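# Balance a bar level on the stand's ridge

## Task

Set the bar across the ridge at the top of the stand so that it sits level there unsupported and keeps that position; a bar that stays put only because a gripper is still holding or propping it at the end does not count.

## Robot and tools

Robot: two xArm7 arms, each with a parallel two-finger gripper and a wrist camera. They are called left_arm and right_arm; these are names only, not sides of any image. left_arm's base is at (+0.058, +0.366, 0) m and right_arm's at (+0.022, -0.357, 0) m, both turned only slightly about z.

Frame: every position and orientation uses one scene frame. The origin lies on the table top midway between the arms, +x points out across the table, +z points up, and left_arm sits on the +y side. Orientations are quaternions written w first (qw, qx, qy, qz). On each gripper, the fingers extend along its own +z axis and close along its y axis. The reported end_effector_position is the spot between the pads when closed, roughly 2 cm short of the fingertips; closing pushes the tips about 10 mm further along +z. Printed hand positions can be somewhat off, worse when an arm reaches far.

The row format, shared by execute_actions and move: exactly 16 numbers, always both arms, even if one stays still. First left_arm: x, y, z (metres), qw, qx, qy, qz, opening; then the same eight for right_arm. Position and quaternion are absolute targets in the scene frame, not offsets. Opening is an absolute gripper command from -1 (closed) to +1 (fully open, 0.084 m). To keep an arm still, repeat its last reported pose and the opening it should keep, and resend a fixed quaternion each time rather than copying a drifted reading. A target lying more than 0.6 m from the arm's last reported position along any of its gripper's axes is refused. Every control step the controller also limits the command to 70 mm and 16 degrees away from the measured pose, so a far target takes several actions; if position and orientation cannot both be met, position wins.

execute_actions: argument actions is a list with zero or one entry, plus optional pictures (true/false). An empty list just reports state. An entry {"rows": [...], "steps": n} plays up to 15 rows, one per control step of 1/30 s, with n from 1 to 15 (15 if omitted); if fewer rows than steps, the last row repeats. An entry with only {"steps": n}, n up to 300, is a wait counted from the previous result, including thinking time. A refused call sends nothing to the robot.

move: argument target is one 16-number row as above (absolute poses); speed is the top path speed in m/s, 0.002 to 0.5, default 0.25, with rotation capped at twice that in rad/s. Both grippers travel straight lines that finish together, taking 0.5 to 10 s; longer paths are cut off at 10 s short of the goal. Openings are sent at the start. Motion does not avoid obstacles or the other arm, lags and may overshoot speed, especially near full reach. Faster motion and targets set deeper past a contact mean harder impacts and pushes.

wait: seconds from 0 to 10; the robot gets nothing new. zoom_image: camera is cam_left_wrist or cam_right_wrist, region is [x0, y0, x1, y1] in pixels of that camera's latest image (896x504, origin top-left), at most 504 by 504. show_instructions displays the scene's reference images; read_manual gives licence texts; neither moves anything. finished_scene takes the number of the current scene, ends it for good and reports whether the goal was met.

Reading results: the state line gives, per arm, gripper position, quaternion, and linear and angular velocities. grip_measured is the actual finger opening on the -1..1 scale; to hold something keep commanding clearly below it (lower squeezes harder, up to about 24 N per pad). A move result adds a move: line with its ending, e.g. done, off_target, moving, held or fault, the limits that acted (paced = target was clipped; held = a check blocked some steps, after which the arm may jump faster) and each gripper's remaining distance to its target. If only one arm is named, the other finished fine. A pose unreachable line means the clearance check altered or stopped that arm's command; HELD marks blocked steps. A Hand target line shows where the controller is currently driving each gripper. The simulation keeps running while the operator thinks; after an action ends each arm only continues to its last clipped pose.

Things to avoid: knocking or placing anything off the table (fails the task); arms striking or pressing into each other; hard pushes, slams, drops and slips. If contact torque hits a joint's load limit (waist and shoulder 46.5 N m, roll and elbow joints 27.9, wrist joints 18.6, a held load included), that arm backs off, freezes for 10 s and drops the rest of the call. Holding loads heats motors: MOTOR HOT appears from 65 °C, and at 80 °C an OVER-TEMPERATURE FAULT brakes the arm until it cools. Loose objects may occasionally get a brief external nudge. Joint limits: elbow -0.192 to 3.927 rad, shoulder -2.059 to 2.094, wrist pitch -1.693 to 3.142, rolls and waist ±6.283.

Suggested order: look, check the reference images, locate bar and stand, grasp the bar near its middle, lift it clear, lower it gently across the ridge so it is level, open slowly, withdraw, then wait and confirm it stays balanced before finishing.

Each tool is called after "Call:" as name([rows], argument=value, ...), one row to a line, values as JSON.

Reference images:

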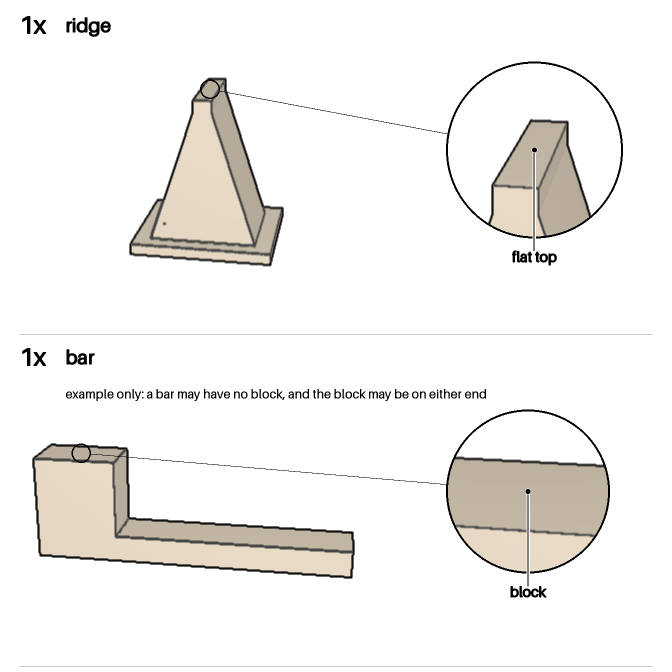

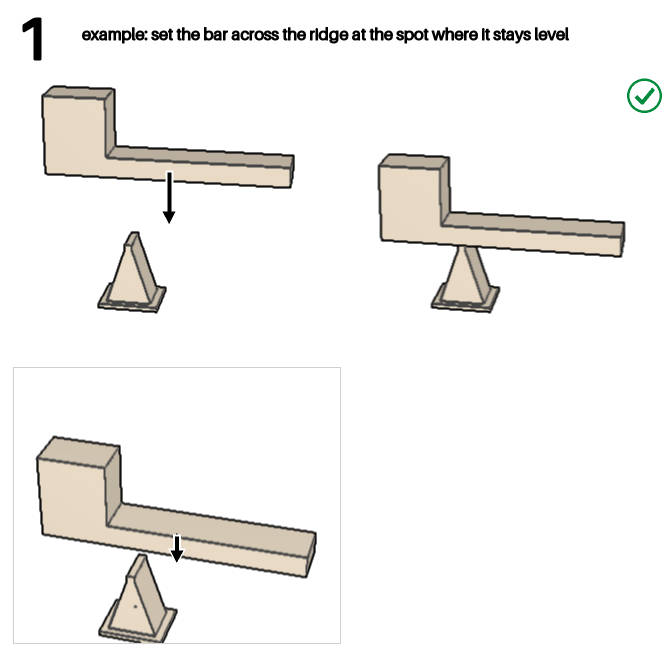

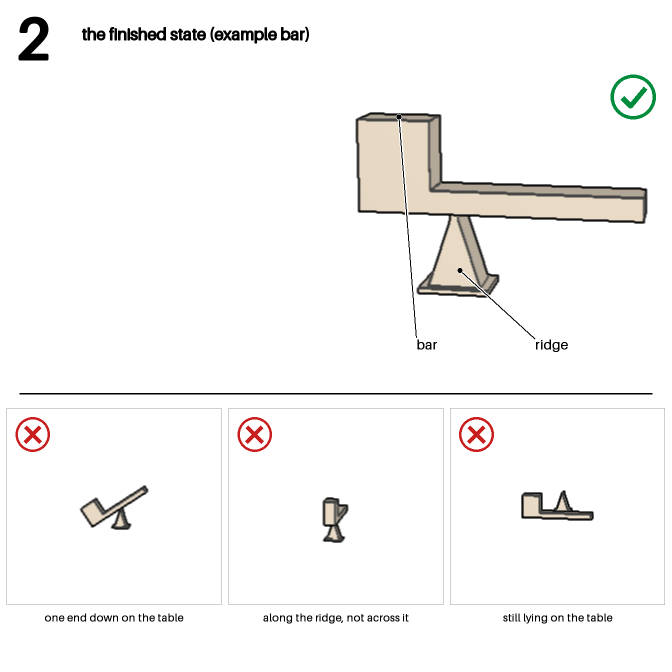

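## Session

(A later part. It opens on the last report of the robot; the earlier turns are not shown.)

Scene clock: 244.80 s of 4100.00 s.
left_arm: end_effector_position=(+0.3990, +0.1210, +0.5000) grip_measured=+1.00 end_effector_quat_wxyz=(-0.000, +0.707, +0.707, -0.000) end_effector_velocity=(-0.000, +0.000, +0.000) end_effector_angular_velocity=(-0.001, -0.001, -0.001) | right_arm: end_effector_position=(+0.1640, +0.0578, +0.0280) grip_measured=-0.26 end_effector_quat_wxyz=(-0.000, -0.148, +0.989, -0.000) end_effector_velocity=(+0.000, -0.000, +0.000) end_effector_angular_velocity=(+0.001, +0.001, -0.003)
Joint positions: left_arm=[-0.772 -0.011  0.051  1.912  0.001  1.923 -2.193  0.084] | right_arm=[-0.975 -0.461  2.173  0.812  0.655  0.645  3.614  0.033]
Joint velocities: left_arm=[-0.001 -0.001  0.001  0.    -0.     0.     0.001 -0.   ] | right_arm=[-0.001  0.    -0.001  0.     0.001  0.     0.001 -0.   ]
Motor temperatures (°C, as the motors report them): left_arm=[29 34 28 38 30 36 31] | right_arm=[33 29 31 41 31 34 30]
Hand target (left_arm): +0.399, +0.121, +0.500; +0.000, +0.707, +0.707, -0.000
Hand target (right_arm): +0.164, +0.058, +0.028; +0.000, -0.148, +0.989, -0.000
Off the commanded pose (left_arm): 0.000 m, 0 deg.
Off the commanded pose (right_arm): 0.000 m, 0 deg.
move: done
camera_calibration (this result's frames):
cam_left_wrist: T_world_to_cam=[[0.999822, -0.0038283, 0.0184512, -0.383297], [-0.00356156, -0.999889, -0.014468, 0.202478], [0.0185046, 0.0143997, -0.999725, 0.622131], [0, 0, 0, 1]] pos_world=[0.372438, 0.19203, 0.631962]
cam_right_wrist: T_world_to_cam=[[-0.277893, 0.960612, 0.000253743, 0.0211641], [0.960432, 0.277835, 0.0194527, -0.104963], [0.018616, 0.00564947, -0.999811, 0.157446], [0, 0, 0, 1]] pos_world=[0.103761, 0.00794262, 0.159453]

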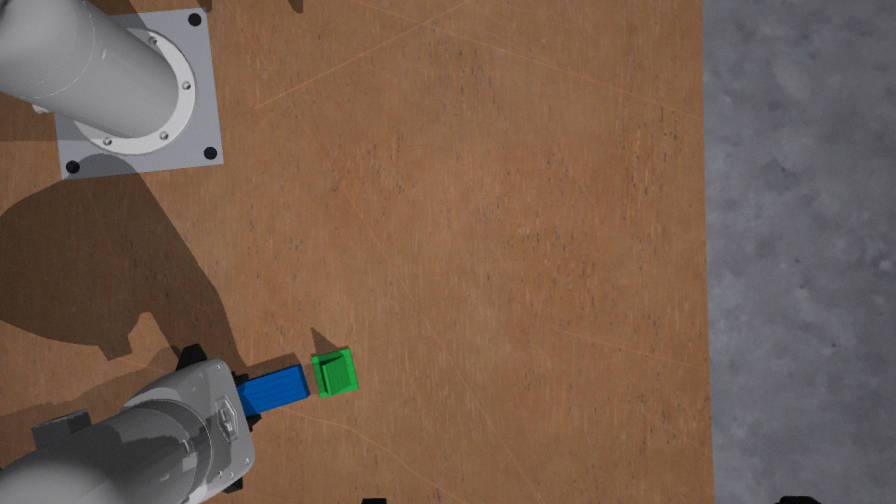

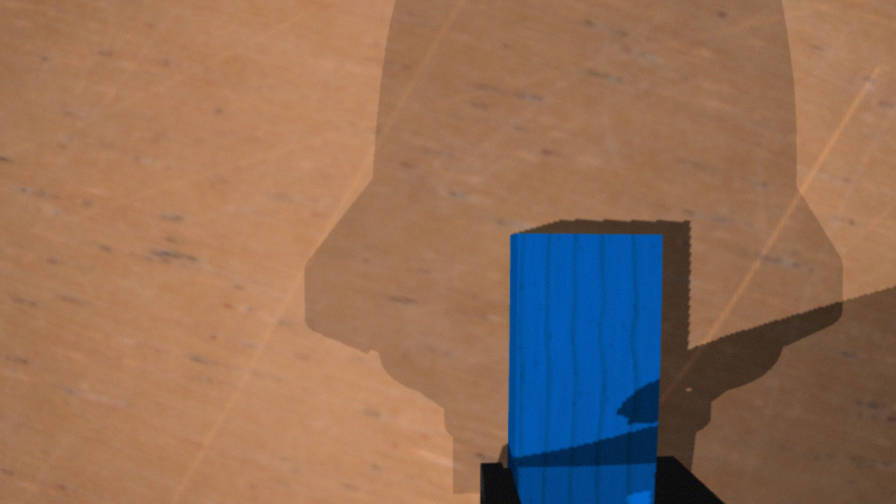

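The grip is about 7.0 cm from the end, which is close enough. Next I'll lift the bar and carry it over the stand.

Call:
move(target=[0.399, 0.121, 0.50, 0, 0.707, 0.707, 0, 1, 0.1640, 0.0578, 0.12, 0, 0.148, -0.989, 0, -0.6], speed=0.12)

Call:
move(target=[0.399, 0.121, 0.50, 0, 0.707, 0.707, 0, 1, 0.2585, 0.080, 0.10, 0, 0.108, -0.994, 0, -0.6], speed=0.12)

Scene clock: 250.57 s of 4100.00 s.
left_arm: end_effector_position=(+0.3990, +0.1210, +0.5000) grip_measured=+1.00 end_effector_quat_wxyz=(-0.000, +0.707, +0.707, +0.000) end_effector_velocity=(+0.000, +0.000, -0.000) end_effector_angular_velocity=(+0.000, +0.000, +0.001) | right_arm: end_effector_position=(+0.1641, +0.0575, +0.1200) grip_measured=-0.26 end_effector_quat_wxyz=(-0.000, -0.148, +0.989, -0.000) end_effector_velocity=(+0.001, +0.000, +0.002) end_effector_angular_velocity=(+0.008, -0.007, -0.003)
Joint positions: left_arm=[-0.772 -0.011  0.051  1.912  0.001  1.923 -2.193  0.084] | right_arm=[-0.676 -0.155  1.832  0.834  0.209  0.805  3.928  0.033]
Joint velocities: left_arm=[-0.     0.     0.001 -0.     0.    -0.    -0.001 -0.   ] | right_arm=[ 0.027  0.02  -0.025 -0.006 -0.029 -0.011  0.024 -0.   ]
Motor temperatures (°C, as the motors report them): left_arm=[29 34 28 38 30 36 31] | right_arm=[33 29 32 40 31 34 30]
Hand target (left_arm): +0.399, +0.121, +0.500; +0.000, +0.707, +0.707, -0.000
Hand target (right_arm): +0.164, +0.058, +0.120; +0.000, -0.148, +0.989, +0.000
Off the commanded pose (left_arm): 0.000 m, 0 deg.
Off the commanded pose (right_arm): 0.000 m, 0 deg.
After step 90, 1.47 s passed at rest.
move: done
camera_calibration (this result's frames):
cam_left_wrist: T_world_to_cam=[[0.999822, -0.00382798, 0.0184511, -0.383297], [-0.00356123, -0.999889, -0.0144682, 0.202478], [0.0185044, 0.0143999, -0.999725, 0.622131], [0, 0, 0, 1]] pos_world=[0.372438, 0.19203, 0.631962]
cam_right_wrist: T_world_to_cam=[[-0.277418, 0.960749, -0.00035096, 0.0214332], [0.960576, 0.277375, 0.0188876, -0.106761], [0.0182436, 0.00490263, -0.999822, 0.249521], [0, 0, 0, 1]] pos_world=[0.103946, 0.00779741, 0.2515]

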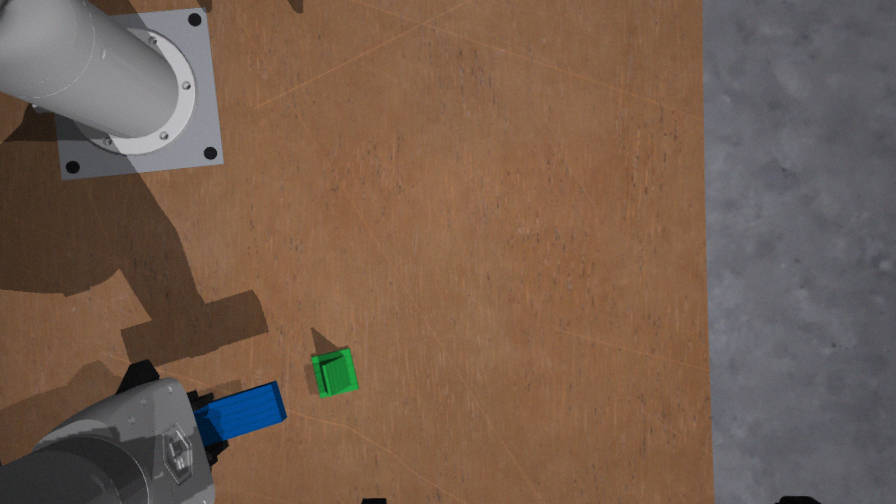

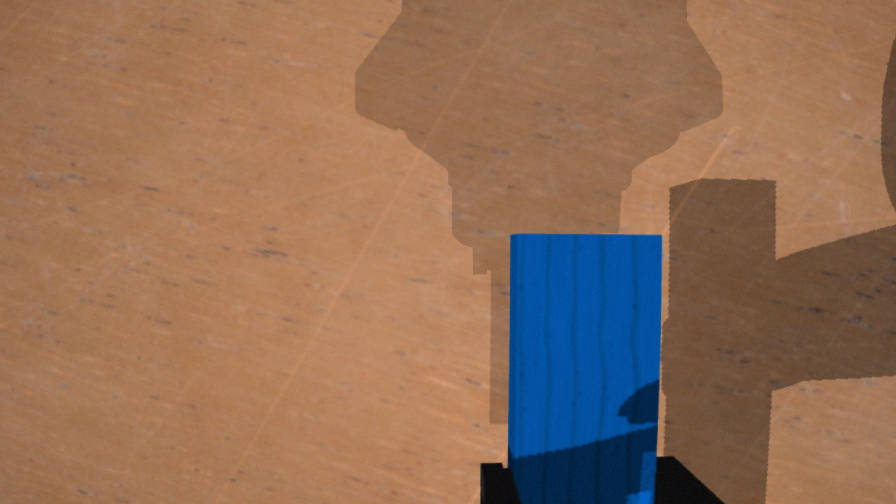

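Scene clock: 251.83 s of 4100.00 s.
left_arm: end_effector_position=(+0.3990, +0.1210, +0.5000) grip_measured=+1.00 end_effector_quat_wxyz=(-0.000, +0.707, +0.707, +0.000) end_effector_velocity=(+0.000, -0.000, -0.001) end_effector_angular_velocity=(+0.001, +0.002, +0.000) | right_arm: end_effector_position=(+0.2580, +0.0798, +0.0999) grip_measured=-0.26 end_effector_quat_wxyz=(+0.000, -0.109, +0.994, -0.000) end_effector_velocity=(+0.002, +0.000, -0.000) end_effector_angular_velocity=(-0.002, +0.003, -0.003)
Joint positions: left_arm=[-0.772 -0.011  0.051  1.912  0.001  1.923 -2.193  0.084] | right_arm=[-1.143 -0.483  2.074  1.062  0.549  0.893  3.611  0.033]
Joint velocities: left_arm=[-0.     0.002  0.     0.     0.     0.    -0.     0.   ] | right_arm=[-0.012 -0.006  0.005  0.008  0.004  0.007 -0.004  0.   ]
Motor temperatures (°C, as the motors report them): left_arm=[29 34 28 38 30 36 31] | right_arm=[33 29 32 40 31 34 30]
Hand target (left_arm): +0.399, +0.121, +0.500; +0.000, +0.707, +0.707, -0.000
Hand target (right_arm): +0.259, +0.080, +0.100; +0.000, -0.108, +0.994, -0.000
Off the commanded pose (left_arm): 0.000 m, 0 deg.
Off the commanded pose (right_arm): 0.001 m, 0 deg.
move: done
camera_calibration (this result's frames):
cam_left_wrist: T_world_to_cam=[[0.999822, -0.00382801, 0.0184512, -0.383297], [-0.00356127, -0.999889, -0.014468, 0.202478], [0.0185045, 0.0143998, -0.999725, 0.622131], [0, 0, 0, 1]] pos_world=[0.372438, 0.19203, 0.631962]
cam_right_wrist: T_world_to_cam=[[-0.201117, 0.979567, 0.0000247517, 0.0048351], [0.979376, 0.201077, 0.019772, -0.201619], [0.0193631, 0.00400074, -0.999805, 0.227416], [0, 0, 0, 1]] pos_world=[0.19403, 0.0348949, 0.231358]

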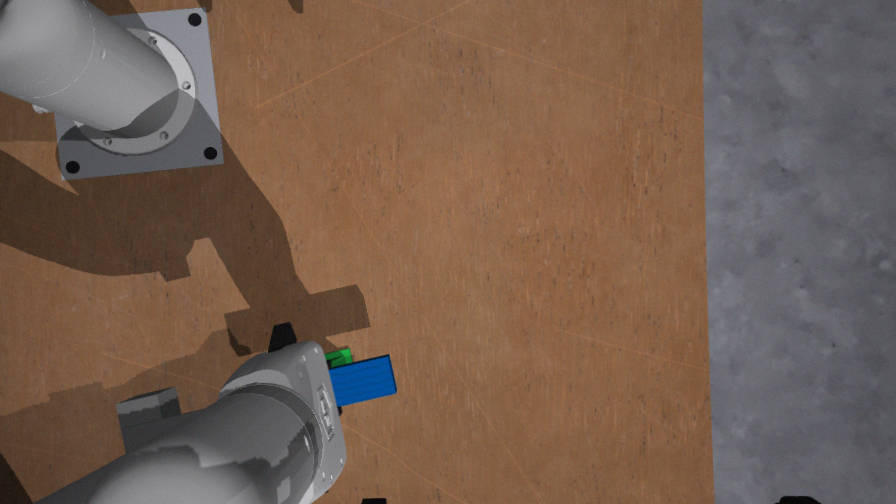

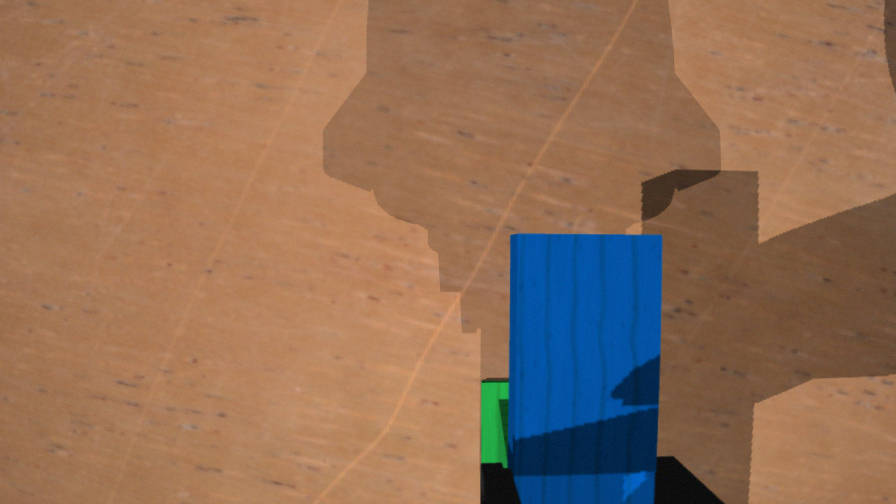

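Call:
move(target=[0.399, 0.121, 0.50, 0, 0.707, 0.707, 0, 1, 0.257, 0.0797, 0.0712, 0, 0.108, -0.994, 0, -0.6], speed=0.02)

Call:
move(target=[0.399, 0.121, 0.50, 0, 0.707, 0.707, 0, 1, 0.257, 0.0797, 0.0715, 0, 0.108, -0.994, 0, 0.2])

Scene clock: 259.27 s of 4100.00 s.
left_arm: end_effector_position=(+0.3990, +0.1210, +0.5000) grip_measured=+1.00 end_effector_quat_wxyz=(-0.000, +0.707, +0.707, +0.000) end_effector_velocity=(-0.001, +0.000, +0.001) end_effector_angular_velocity=(-0.000, -0.000, +0.000) | right_arm: end_effector_position=(+0.2580, +0.0808, +0.0729) grip_measured=-0.26 end_effector_quat_wxyz=(+0.001, -0.108, +0.994, +0.002) end_effector_velocity=(+0.001, -0.000, -0.002) end_effector_angular_velocity=(+0.001, -0.001, -0.001)
Joint positions: left_arm=[-0.772 -0.011  0.051  1.912  0.001  1.923 -2.193  0.084] | right_arm=[-1.19  -0.535  2.136  1.049  0.617  0.84   3.571  0.033]
Joint velocities: left_arm=[-0.    -0.002 -0.    -0.    -0.     0.001 -0.001  0.   ] | right_arm=[-0.004 -0.005  0.003 -0.001  0.007 -0.004 -0.005  0.   ]
Motor temperatures (°C, as the motors report them): left_arm=[29 34 28 38 30 36 31] | right_arm=[33 29 32 40 31 34 30]
Hand target (left_arm): +0.399, +0.121, +0.500; -0.000, +0.707, +0.707, -0.000
Hand target (right_arm): +0.257, +0.080, +0.071; -0.000, -0.108, +0.994, -0.000
Off the commanded pose (left_arm): 0.000 m, 0 deg.
Off the commanded pose (right_arm): 0.002 m, 0 deg.
After step 90, 2.77 s passed at rest.
move: done
camera_calibration (this result's frames):
cam_left_wrist: T_world_to_cam=[[0.999822, -0.00382809, 0.0184513, -0.383297], [-0.00356134, -0.999889, -0.014468, 0.202478], [0.0185046, 0.0143998, -0.999725, 0.622131], [0, 0, 0, 1]] pos_world=[0.372438, 0.19203, 0.631962]
cam_right_wrist: T_world_to_cam=[[-0.199042, 0.979985, 0.00352841, 0.00306886], [0.97978, 0.198923, 0.0214579, -0.201242], [0.0203265, 0.00772807, -0.999764, 0.199879], [0, 0, 0, 1]] pos_world=[0.19372, 0.0354794, 0.204139]

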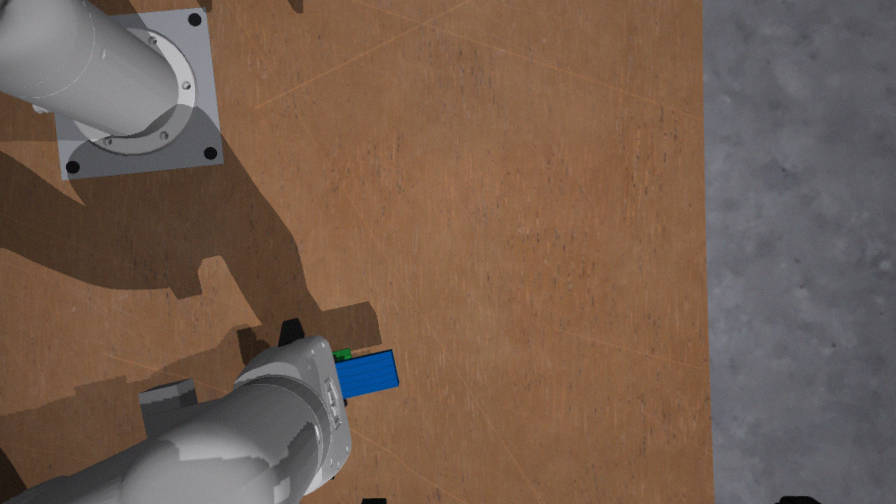

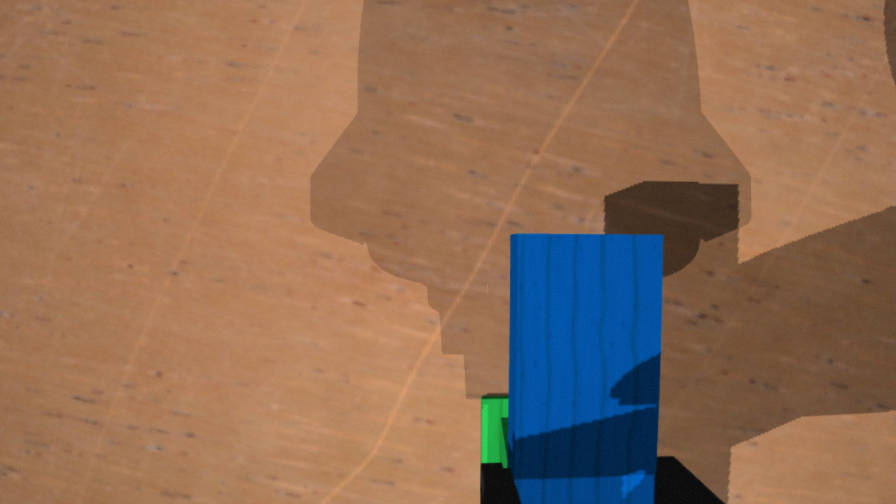

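Scene clock: 259.97 s of 4100.00 s.
left_arm: end_effector_position=(+0.3990, +0.1210, +0.5000) grip_measured=+1.00 end_effector_quat_wxyz=(+0.000, +0.707, +0.707, -0.000) end_effector_velocity=(-0.000, -0.000, -0.000) end_effector_angular_velocity=(+0.000, +0.001, -0.001) | right_arm: end_effector_position=(+0.2570, +0.0797, +0.0715) grip_measured=+0.19 end_effector_quat_wxyz=(+0.000, -0.108, +0.994, -0.000) end_effector_velocity=(-0.001, +0.000, -0.000) end_effector_angular_velocity=(-0.001, +0.002, +0.000)
Joint positions: left_arm=[-0.772 -0.011  0.051  1.912  0.001  1.923 -2.193  0.084] | right_arm=[-1.19  -0.536  2.138  1.047  0.616  0.84   3.572  0.052]
Joint velocities: left_arm=[-0.     0.001 -0.001 -0.    -0.     0.     0.    -0.   ] | right_arm=[ 0.     0.     0.002 -0.     0.001  0.001  0.001  0.   ]
Motor temperatures (°C, as the motors report them): left_arm=[29 34 28 38 30 36 31] | right_arm=[33 29 32 40 31 34 30]
Hand target (left_arm): +0.399, +0.121, +0.500; -0.000, +0.707, +0.707, -0.000
Hand target (right_arm): +0.257, +0.080, +0.071; +0.000, -0.108, +0.994, -0.000
Off the commanded pose (left_arm): 0.000 m, 0 deg.
Off the commanded pose (right_arm): 0.000 m, 0 deg.
move: done
camera_calibration (this result's frames):
cam_left_wrist: T_world_to_cam=[[0.999822, -0.00382814, 0.0184513, -0.383297], [-0.00356139, -0.999889, -0.0144679, 0.202478], [0.0185046, 0.0143996, -0.999725, 0.622131], [0, 0, 0, 1]] pos_world=[0.372438, 0.19203, 0.631962]
cam_right_wrist: T_world_to_cam=[[-0.199561, 0.979885, 0.000209359, 0.00430945], [0.979701, 0.199519, 0.0194608, -0.199943], [0.0190276, 0.00408873, -0.999811, 0.199081], [0, 0, 0, 1]] pos_world=[0.192956, 0.0348557, 0.202934]

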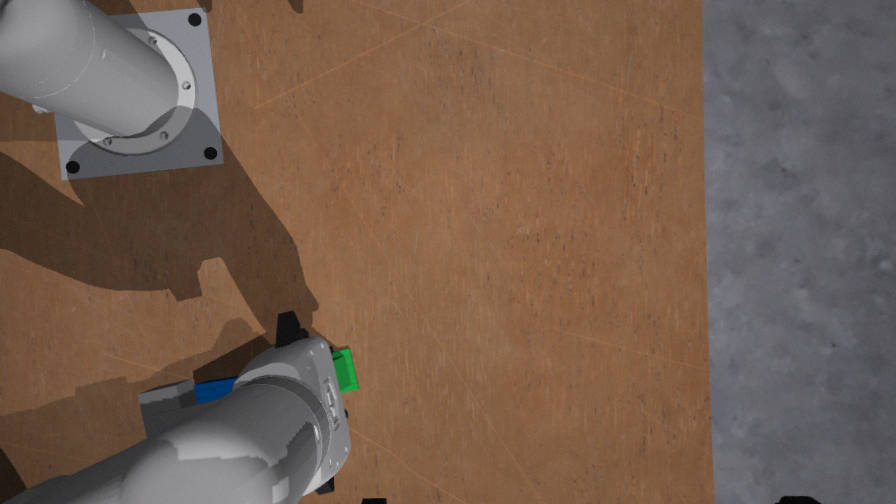

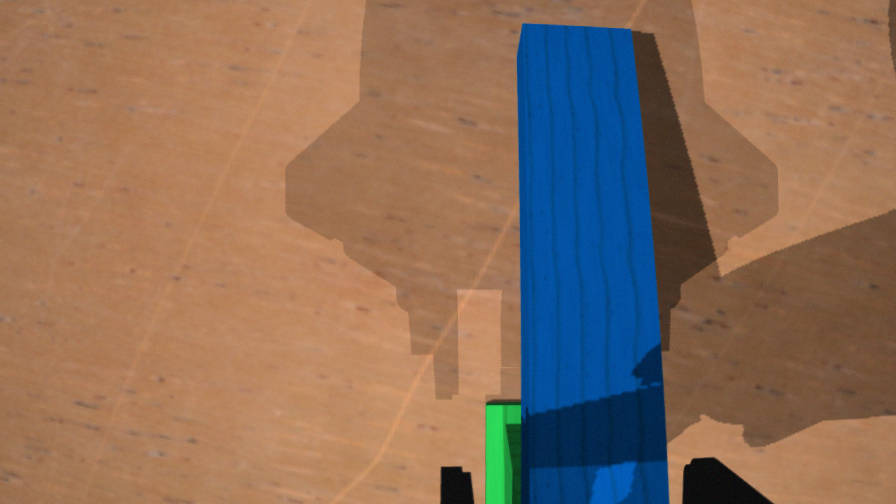

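It tipped toward −x again, so the centre of mass must be between about 6.6 and 6.9 cm from the far end. I'll reset once more and aim for about 6.7 cm. This time I'll also release just above the ridge instead of pressing on it.

Call:
move(target=[0.399, 0.121, 0.50, 0, 0.707, 0.707, 0, 1, 0.20, 0.07, 0.20, 0, 0.108, -0.994, 0, 1])

Scene clock: 271.10 s of 4100.00 s.
left_arm: end_effector_position=(+0.3990, +0.1210, +0.5000) grip_measured=+1.00 end_effector_quat_wxyz=(-0.000, +0.707, +0.707, +0.000) end_effector_velocity=(+0.000, +0.001, +0.000) end_effector_angular_velocity=(-0.001, -0.001, +0.001) | right_arm: end_effector_position=(+0.2002, +0.0699, +0.2001) grip_measured=+1.00 end_effector_quat_wxyz=(-0.001, -0.107, +0.994, -0.000) end_effector_velocity=(-0.000, -0.001, +0.002) end_effector_angular_velocity=(+0.012, -0.013, -0.003)
Joint positions: left_arm=[-0.772 -0.011  0.051  1.912  0.001  1.923 -2.193  0.084] | right_arm=[-0.737 -0.001  1.841  1.035  0.002  1.036  4.099  0.084]
Joint velocities: left_arm=[-0.001 -0.001  0.003 -0.    -0.     0.    -0.    -0.   ] | right_arm=[ 0.01   0.06   0.01  -0.017 -0.076 -0.017  0.062  0.   ]
Motor temperatures (°C, as the motors report them): left_arm=[29 34 28 38 30 36 31] | right_arm=[33 30 32 40 31 34 30]
Hand target (left_arm): +0.399, +0.121, +0.500; -0.000, +0.707, +0.707, -0.000
Hand target (right_arm): +0.200, +0.070, +0.200; -0.000, -0.107, +0.994, +0.000
Off the commanded pose (left_arm): 0.000 m, 0 deg.
Off the commanded pose (right_arm): 0.000 m, 0 deg.
After step 90, 6.87 s passed at rest.
move: done
camera_calibration (this result's frames):
cam_left_wrist: T_world_to_cam=[[0.999822, -0.00382803, 0.0184512, -0.383297], [-0.00356129, -0.999889, -0.0144681, 0.202478], [0.0185046, 0.0143998, -0.999725, 0.622131], [0, 0, 0, 1]] pos_world=[0.372438, 0.19203, 0.631962]
cam_right_wrist: T_world_to_cam=[[-0.198413, 0.980118, -0.000545402, 0.00248479], [0.979962, 0.198392, 0.017769, -0.144495], [0.0175239, 0.00299113, -0.999842, 0.32914], [0, 0, 0, 1]] pos_world=[0.136325, 0.0252467, 0.331657]

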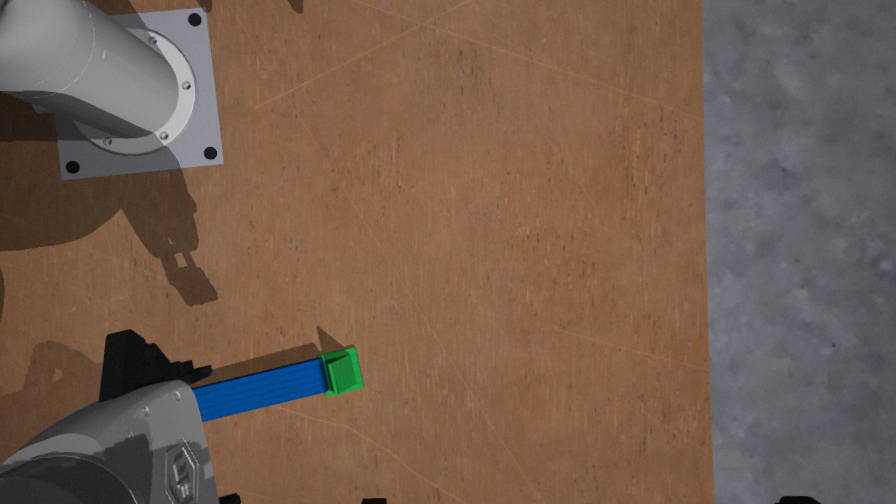

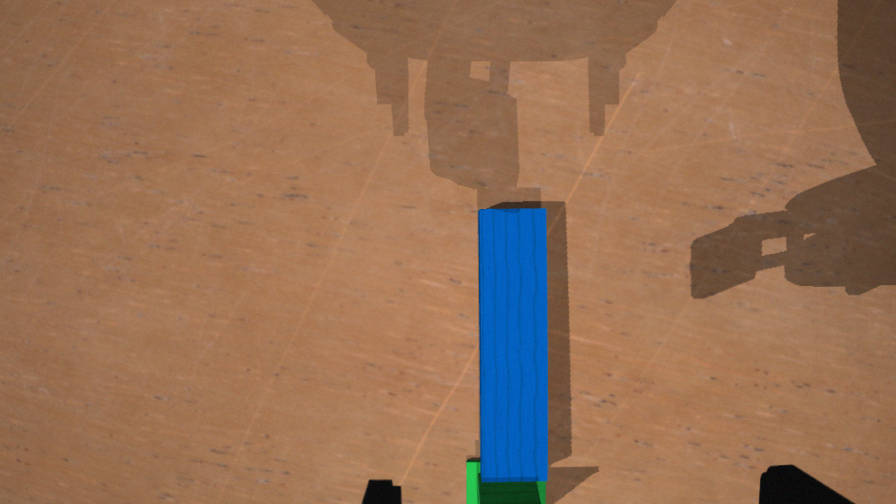

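Call:
move(target=[0.399, 0.121, 0.50, 0, 0.707, 0.707, 0, 1, 0.1827, 0.0674, 0.028, 0, 0.108, -0.994, 0, 1], speed=0.12)

Scene clock: 280.40 s of 4100.00 s.
left_arm: end_effector_position=(+0.3990, +0.1210, +0.5000) grip_measured=+1.00 end_effector_quat_wxyz=(-0.000, +0.707, +0.707, -0.000) end_effector_velocity=(+0.001, +0.001, -0.000) end_effector_angular_velocity=(-0.000, -0.000, +0.003) | right_arm: end_effector_position=(+0.1826, +0.0681, +0.0280) grip_measured=+1.00 end_effector_quat_wxyz=(+0.000, -0.108, +0.994, +0.000) end_effector_velocity=(-0.002, -0.001, -0.003) end_effector_angular_velocity=(-0.003, +0.005, +0.001)
Joint positions: left_arm=[-0.772 -0.011  0.051  1.912  0.001  1.923 -2.193  0.084] | right_arm=[-1.061 -0.495  2.214  0.873  0.66   0.67   3.663  0.084]
Joint velocities: left_arm=[ 0.     0.     0.003 -0.     0.    -0.001 -0.     0.   ] | right_arm=[-0.004 -0.004  0.007 -0.     0.008  0.001 -0.005 -0.   ]
Motor temperatures (°C, as the motors report them): left_arm=[29 34 28 38 30 36 31] | right_arm=[33 30 32 41 31 34 30]
Hand target (left_arm): +0.399, +0.121, +0.500; -0.000, +0.707, +0.707, -0.000
Hand target (right_arm): +0.182, +0.068, +0.028; -0.000, -0.108, +0.994, -0.000
Off the commanded pose (left_arm): 0.000 m, 0 deg.
Off the commanded pose (right_arm): 0.001 m, 0 deg.
After step 90, 4.40 s passed at rest.
move: done
camera_calibration (this result's frames):
cam_left_wrist: T_world_to_cam=[[0.999822, -0.00382826, 0.0184512, -0.383297], [-0.00356152, -0.999889, -0.014468, 0.202478], [0.0185045, 0.0143997, -0.999725, 0.622131], [0, 0, 0, 1]] pos_world=[0.372438, 0.19203, 0.631962]
cam_right_wrist: T_world_to_cam=[[-0.200334, 0.979727, 0.000665091, 0.00100179], [0.979542, 0.200283, 0.0195868, -0.123895], [0.0190566, 0.0045754, -0.999808, 0.15701], [0, 0, 0, 1]] pos_world=[0.118569, 0.0231143, 0.159406]

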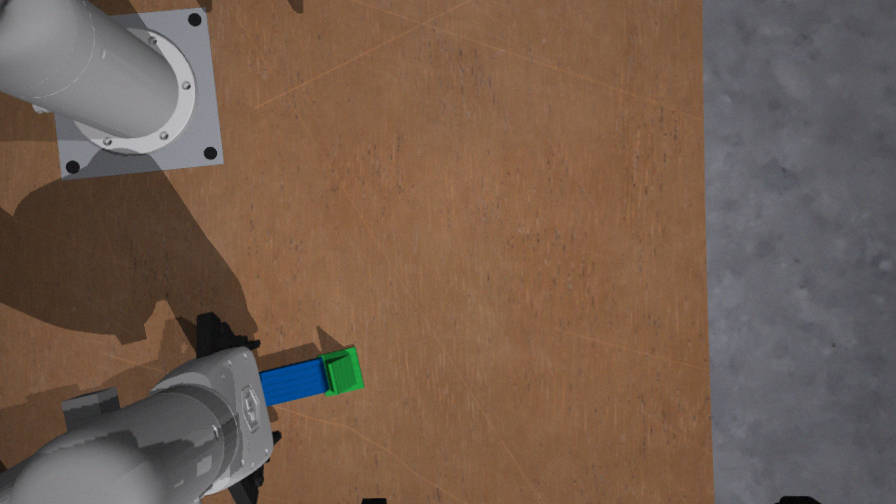

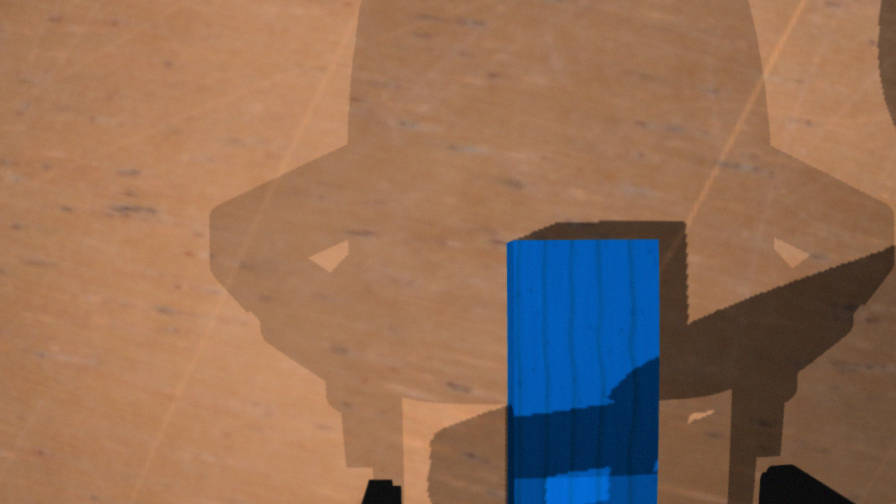

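Call:
move(target=[0.399, 0.121, 0.50, 0, 0.707, 0.707, 0, 1, 0.1827, 0.0674, 0.028, 0, 0.108, -0.994, 0, -0.6])

Call:
move(target=[0.399, 0.121, 0.50, 0, 0.707, 0.707, 0, 1, 0.1727, 0.0654, 0.16, 0, 0.108, -0.994, 0, -0.6], speed=0.12)

Scene clock: 285.87 s of 4100.00 s.
left_arm: end_effector_position=(+0.3990, +0.1210, +0.5000) grip_measured=+1.00 end_effector_quat_wxyz=(+0.000, +0.707, +0.707, +0.000) end_effector_velocity=(+0.000, +0.000, -0.000) end_effector_angular_velocity=(+0.000, +0.000, -0.000) | right_arm: end_effector_position=(+0.1827, +0.0674, +0.0280) grip_measured=-0.26 end_effector_quat_wxyz=(-0.000, -0.108, +0.994, -0.000) end_effector_velocity=(+0.001, +0.000, +0.001) end_effector_angular_velocity=(+0.002, -0.001, -0.001)
Joint positions: left_arm=[-0.772 -0.011  0.051  1.912  0.001  1.923 -2.193  0.084] | right_arm=[-1.06  -0.494  2.212  0.871  0.659  0.669  3.663  0.033]
Joint velocities: left_arm=[ 0.001  0.    -0.001 -0.     0.     0.     0.001  0.   ] | right_arm=[ 0.     0.001 -0.002 -0.     0.    -0.001 -0.001 -0.   ]
Motor temperatures (°C, as the motors report them): left_arm=[29 34 28 38 30 36 31] | right_arm=[33 30 32 40 31 34 30]
Hand target (left_arm): +0.399, +0.121, +0.500; +0.000, +0.707, +0.707, -0.000
Hand target (right_arm): +0.183, +0.067, +0.028; +0.000, -0.108, +0.994, -0.000
Off the commanded pose (left_arm): 0.000 m, 0 deg.
Off the commanded pose (right_arm): 0.000 m, 0 deg.
After step 90, 1.77 s passed at rest.
move: done
camera_calibration (this result's frames):
cam_left_wrist: T_world_to_cam=[[0.999822, -0.00382834, 0.0184513, -0.383297], [-0.00356159, -0.999889, -0.0144679, 0.202478], [0.0185046, 0.0143996, -0.999725, 0.622131], [0, 0, 0, 1]] pos_world=[0.372438, 0.19203, 0.631962]
cam_right_wrist: T_world_to_cam=[[-0.199577, 0.979882, 0.00021046, 0.00155042], [0.979698, 0.199535, 0.0194429, -0.123843], [0.0190098, 0.00408654, -0.999811, 0.157062], [0, 0, 0, 1]] pos_world=[0.118653, 0.02255, 0.15944]

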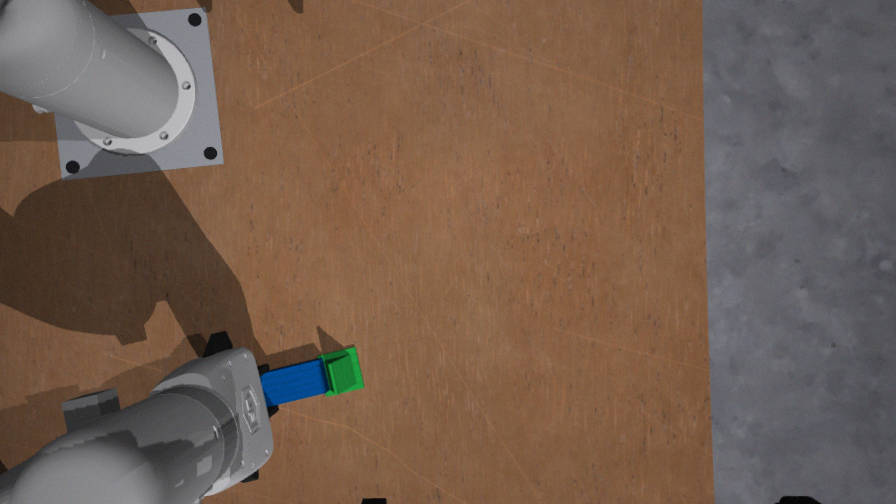

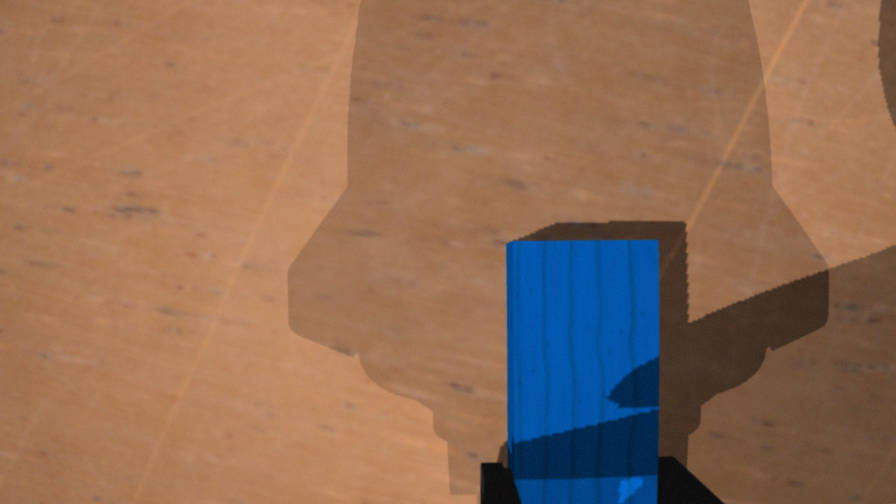

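Scene clock: 287.50 s of 4100.00 s.
left_arm: end_effector_position=(+0.3990, +0.1210, +0.5000) grip_measured=+1.00 end_effector_quat_wxyz=(+0.000, +0.707, +0.707, -0.000) end_effector_velocity=(-0.000, -0.000, +0.000) end_effector_angular_velocity=(-0.001, -0.001, -0.001) | right_arm: end_effector_position=(+0.1729, +0.0651, +0.1601) grip_measured=-0.26 end_effector_quat_wxyz=(-0.000, -0.108, +0.994, -0.000) end_effector_velocity=(-0.001, -0.000, +0.002) end_effector_angular_velocity=(+0.009, -0.009, -0.000)
Joint positions: left_arm=[-0.772 -0.011  0.051  1.912  0.001  1.923 -2.193  0.084] | right_arm=[-0.689 -0.016  1.843  0.917  0.021  0.914  4.137  0.033]
Joint velocities: left_arm=[ 0.    -0.001 -0.001  0.     0.    -0.     0.    -0.   ] | right_arm=[ 0.013  0.045 -0.    -0.011 -0.062 -0.012  0.051 -0.   ]
Motor temperatures (°C, as the motors report them): left_arm=[29 34 28 38 30 36 31] | right_arm=[33 30 32 40 31 34 30]
Hand target (left_arm): +0.399, +0.121, +0.500; +0.000, +0.707, +0.707, +0.000
Hand target (right_arm): +0.173, +0.065, +0.160; -0.000, -0.108, +0.994, +0.000
Off the commanded pose (left_arm): 0.000 m, 0 deg.
Off the commanded pose (right_arm): 0.000 m, 0 deg.
move: done
camera_calibration (this result's frames):
cam_left_wrist: T_world_to_cam=[[0.999822, -0.00382821, 0.0184513, -0.383297], [-0.00356147, -0.999889, -0.0144679, 0.202478], [0.0185046, 0.0143996, -0.999725, 0.622131], [0, 0, 0, 1]] pos_world=[0.372438, 0.19203, 0.631962]
cam_right_wrist: T_world_to_cam=[[-0.198739, 0.980052, -0.000617222, 0.00181152], [0.979884, 0.198716, 0.018429, -0.116208], [0.018184, 0.00305775, -0.99983, 0.289517], [0, 0, 0, 1]] pos_world=[0.108966, 0.0204317, 0.29161]

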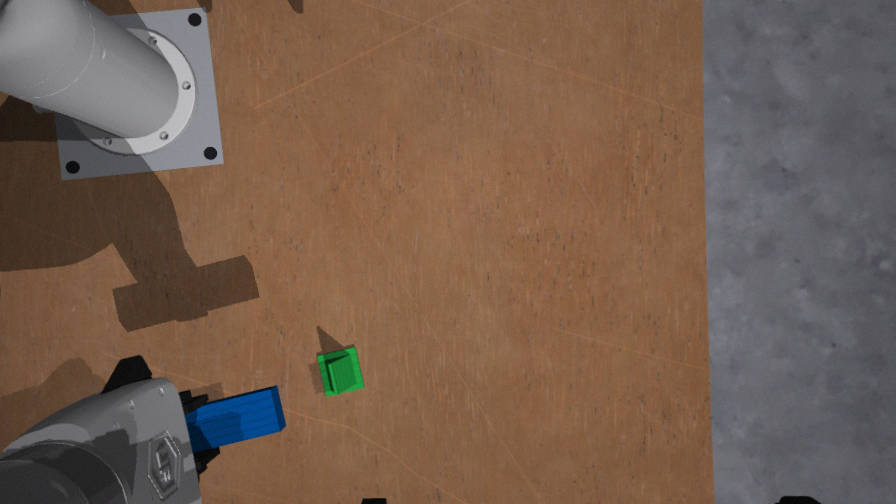

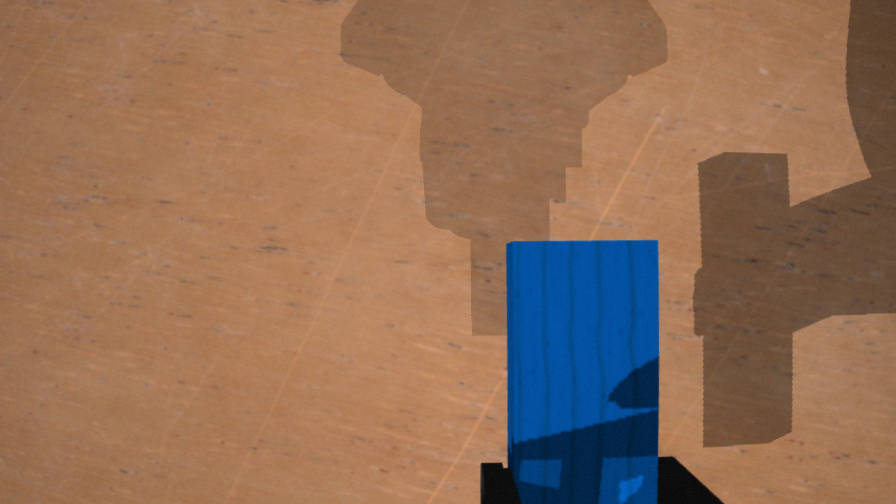

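Call:
zoom_image(camera="cam_left_wrist", region=[281, 311, 401, 431])

Region (281, 311, 401, 431) of cam_left_wrist's 896x504 image, scaled by 4.200, with more detail than that image has.

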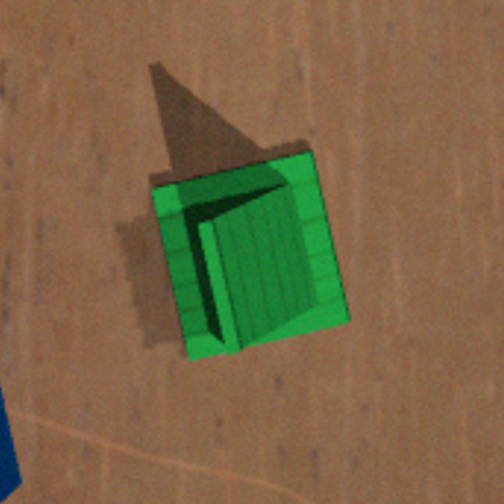

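Call:
move(target=[0.399, 0.121, 0.50, 0, 0.707, 0.707, 0, 1, 0.2644, 0.0813, 0.10, 0, 0.108, -0.994, 0, -0.6], speed=0.12)

Scene clock: 294.07 s of 4100.00 s.
left_arm: end_effector_position=(+0.3990, +0.1210, +0.5000) grip_measured=+1.00 end_effector_quat_wxyz=(+0.000, +0.707, +0.707, -0.000) end_effector_velocity=(+0.001, +0.001, -0.000) end_effector_angular_velocity=(+0.001, +0.001, +0.002) | right_arm: end_effector_position=(+0.2640, +0.0813, +0.1000) grip_measured=-0.26 end_effector_quat_wxyz=(+0.000, -0.109, +0.994, -0.000) end_effector_velocity=(+0.003, -0.001, -0.001) end_effector_angular_velocity=(-0.003, +0.001, -0.005)
Joint positions: left_arm=[-0.772 -0.011  0.051  1.912  0.001  1.923 -2.193  0.084] | right_arm=[-1.174 -0.49   2.093  1.079  0.548  0.897  3.604  0.033]
Joint velocities: left_arm=[ 0.002  0.001  0.001  0.    -0.     0.     0.    -0.   ] | right_arm=[-0.009 -0.006  0.003  0.004  0.004  0.004 -0.003  0.   ]
Motor temperatures (°C, as the motors report them): left_arm=[29 34 28 38 30 36 31] | right_arm=[33 30 32 41 31 34 30]
Hand target (left_arm): +0.399, +0.121, +0.500; +0.000, +0.707, +0.707, +0.000
Hand target (right_arm): +0.264, +0.081, +0.100; +0.000, -0.109, +0.994, -0.000
Off the commanded pose (left_arm): 0.000 m, 0 deg.
Off the commanded pose (right_arm): 0.000 m, 0 deg.
After step 90, 2.17 s passed at rest.
move: done
camera_calibration (this result's frames):
cam_left_wrist: T_world_to_cam=[[0.999822, -0.00382825, 0.0184513, -0.383297], [-0.00356151, -0.999889, -0.0144679, 0.202478], [0.0185046, 0.0143997, -0.999725, 0.622131], [0, 0, 0, 1]] pos_world=[0.372438, 0.19203, 0.631962]
cam_right_wrist: T_world_to_cam=[[-0.201191, 0.979552, 0.000169626, 0.00458037], [0.979357, 0.201148, 0.0199661, -0.20779], [0.0195237, 0.00418314, -0.999801, 0.227292], [0, 0, 0, 1]] pos_world=[0.199985, 0.036359, 0.231395]

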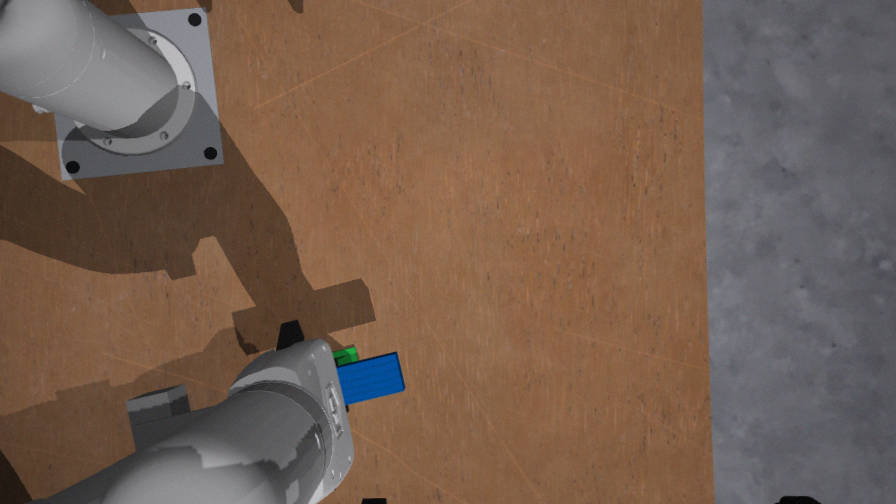

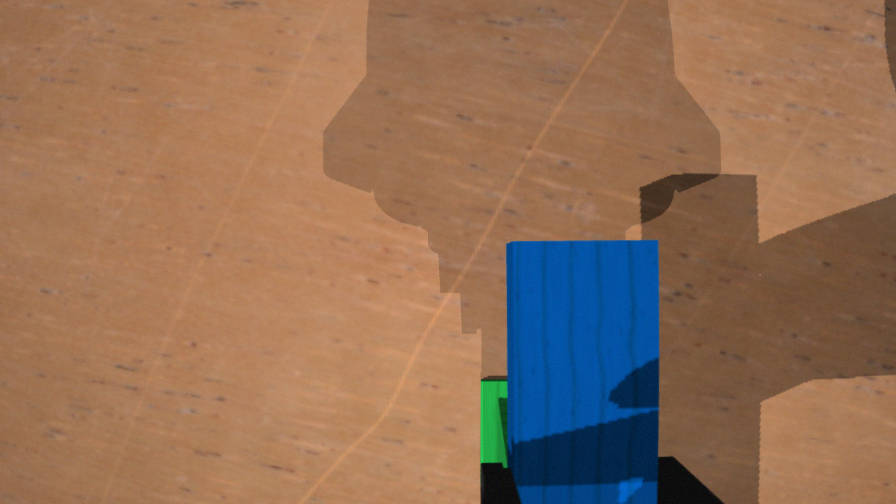

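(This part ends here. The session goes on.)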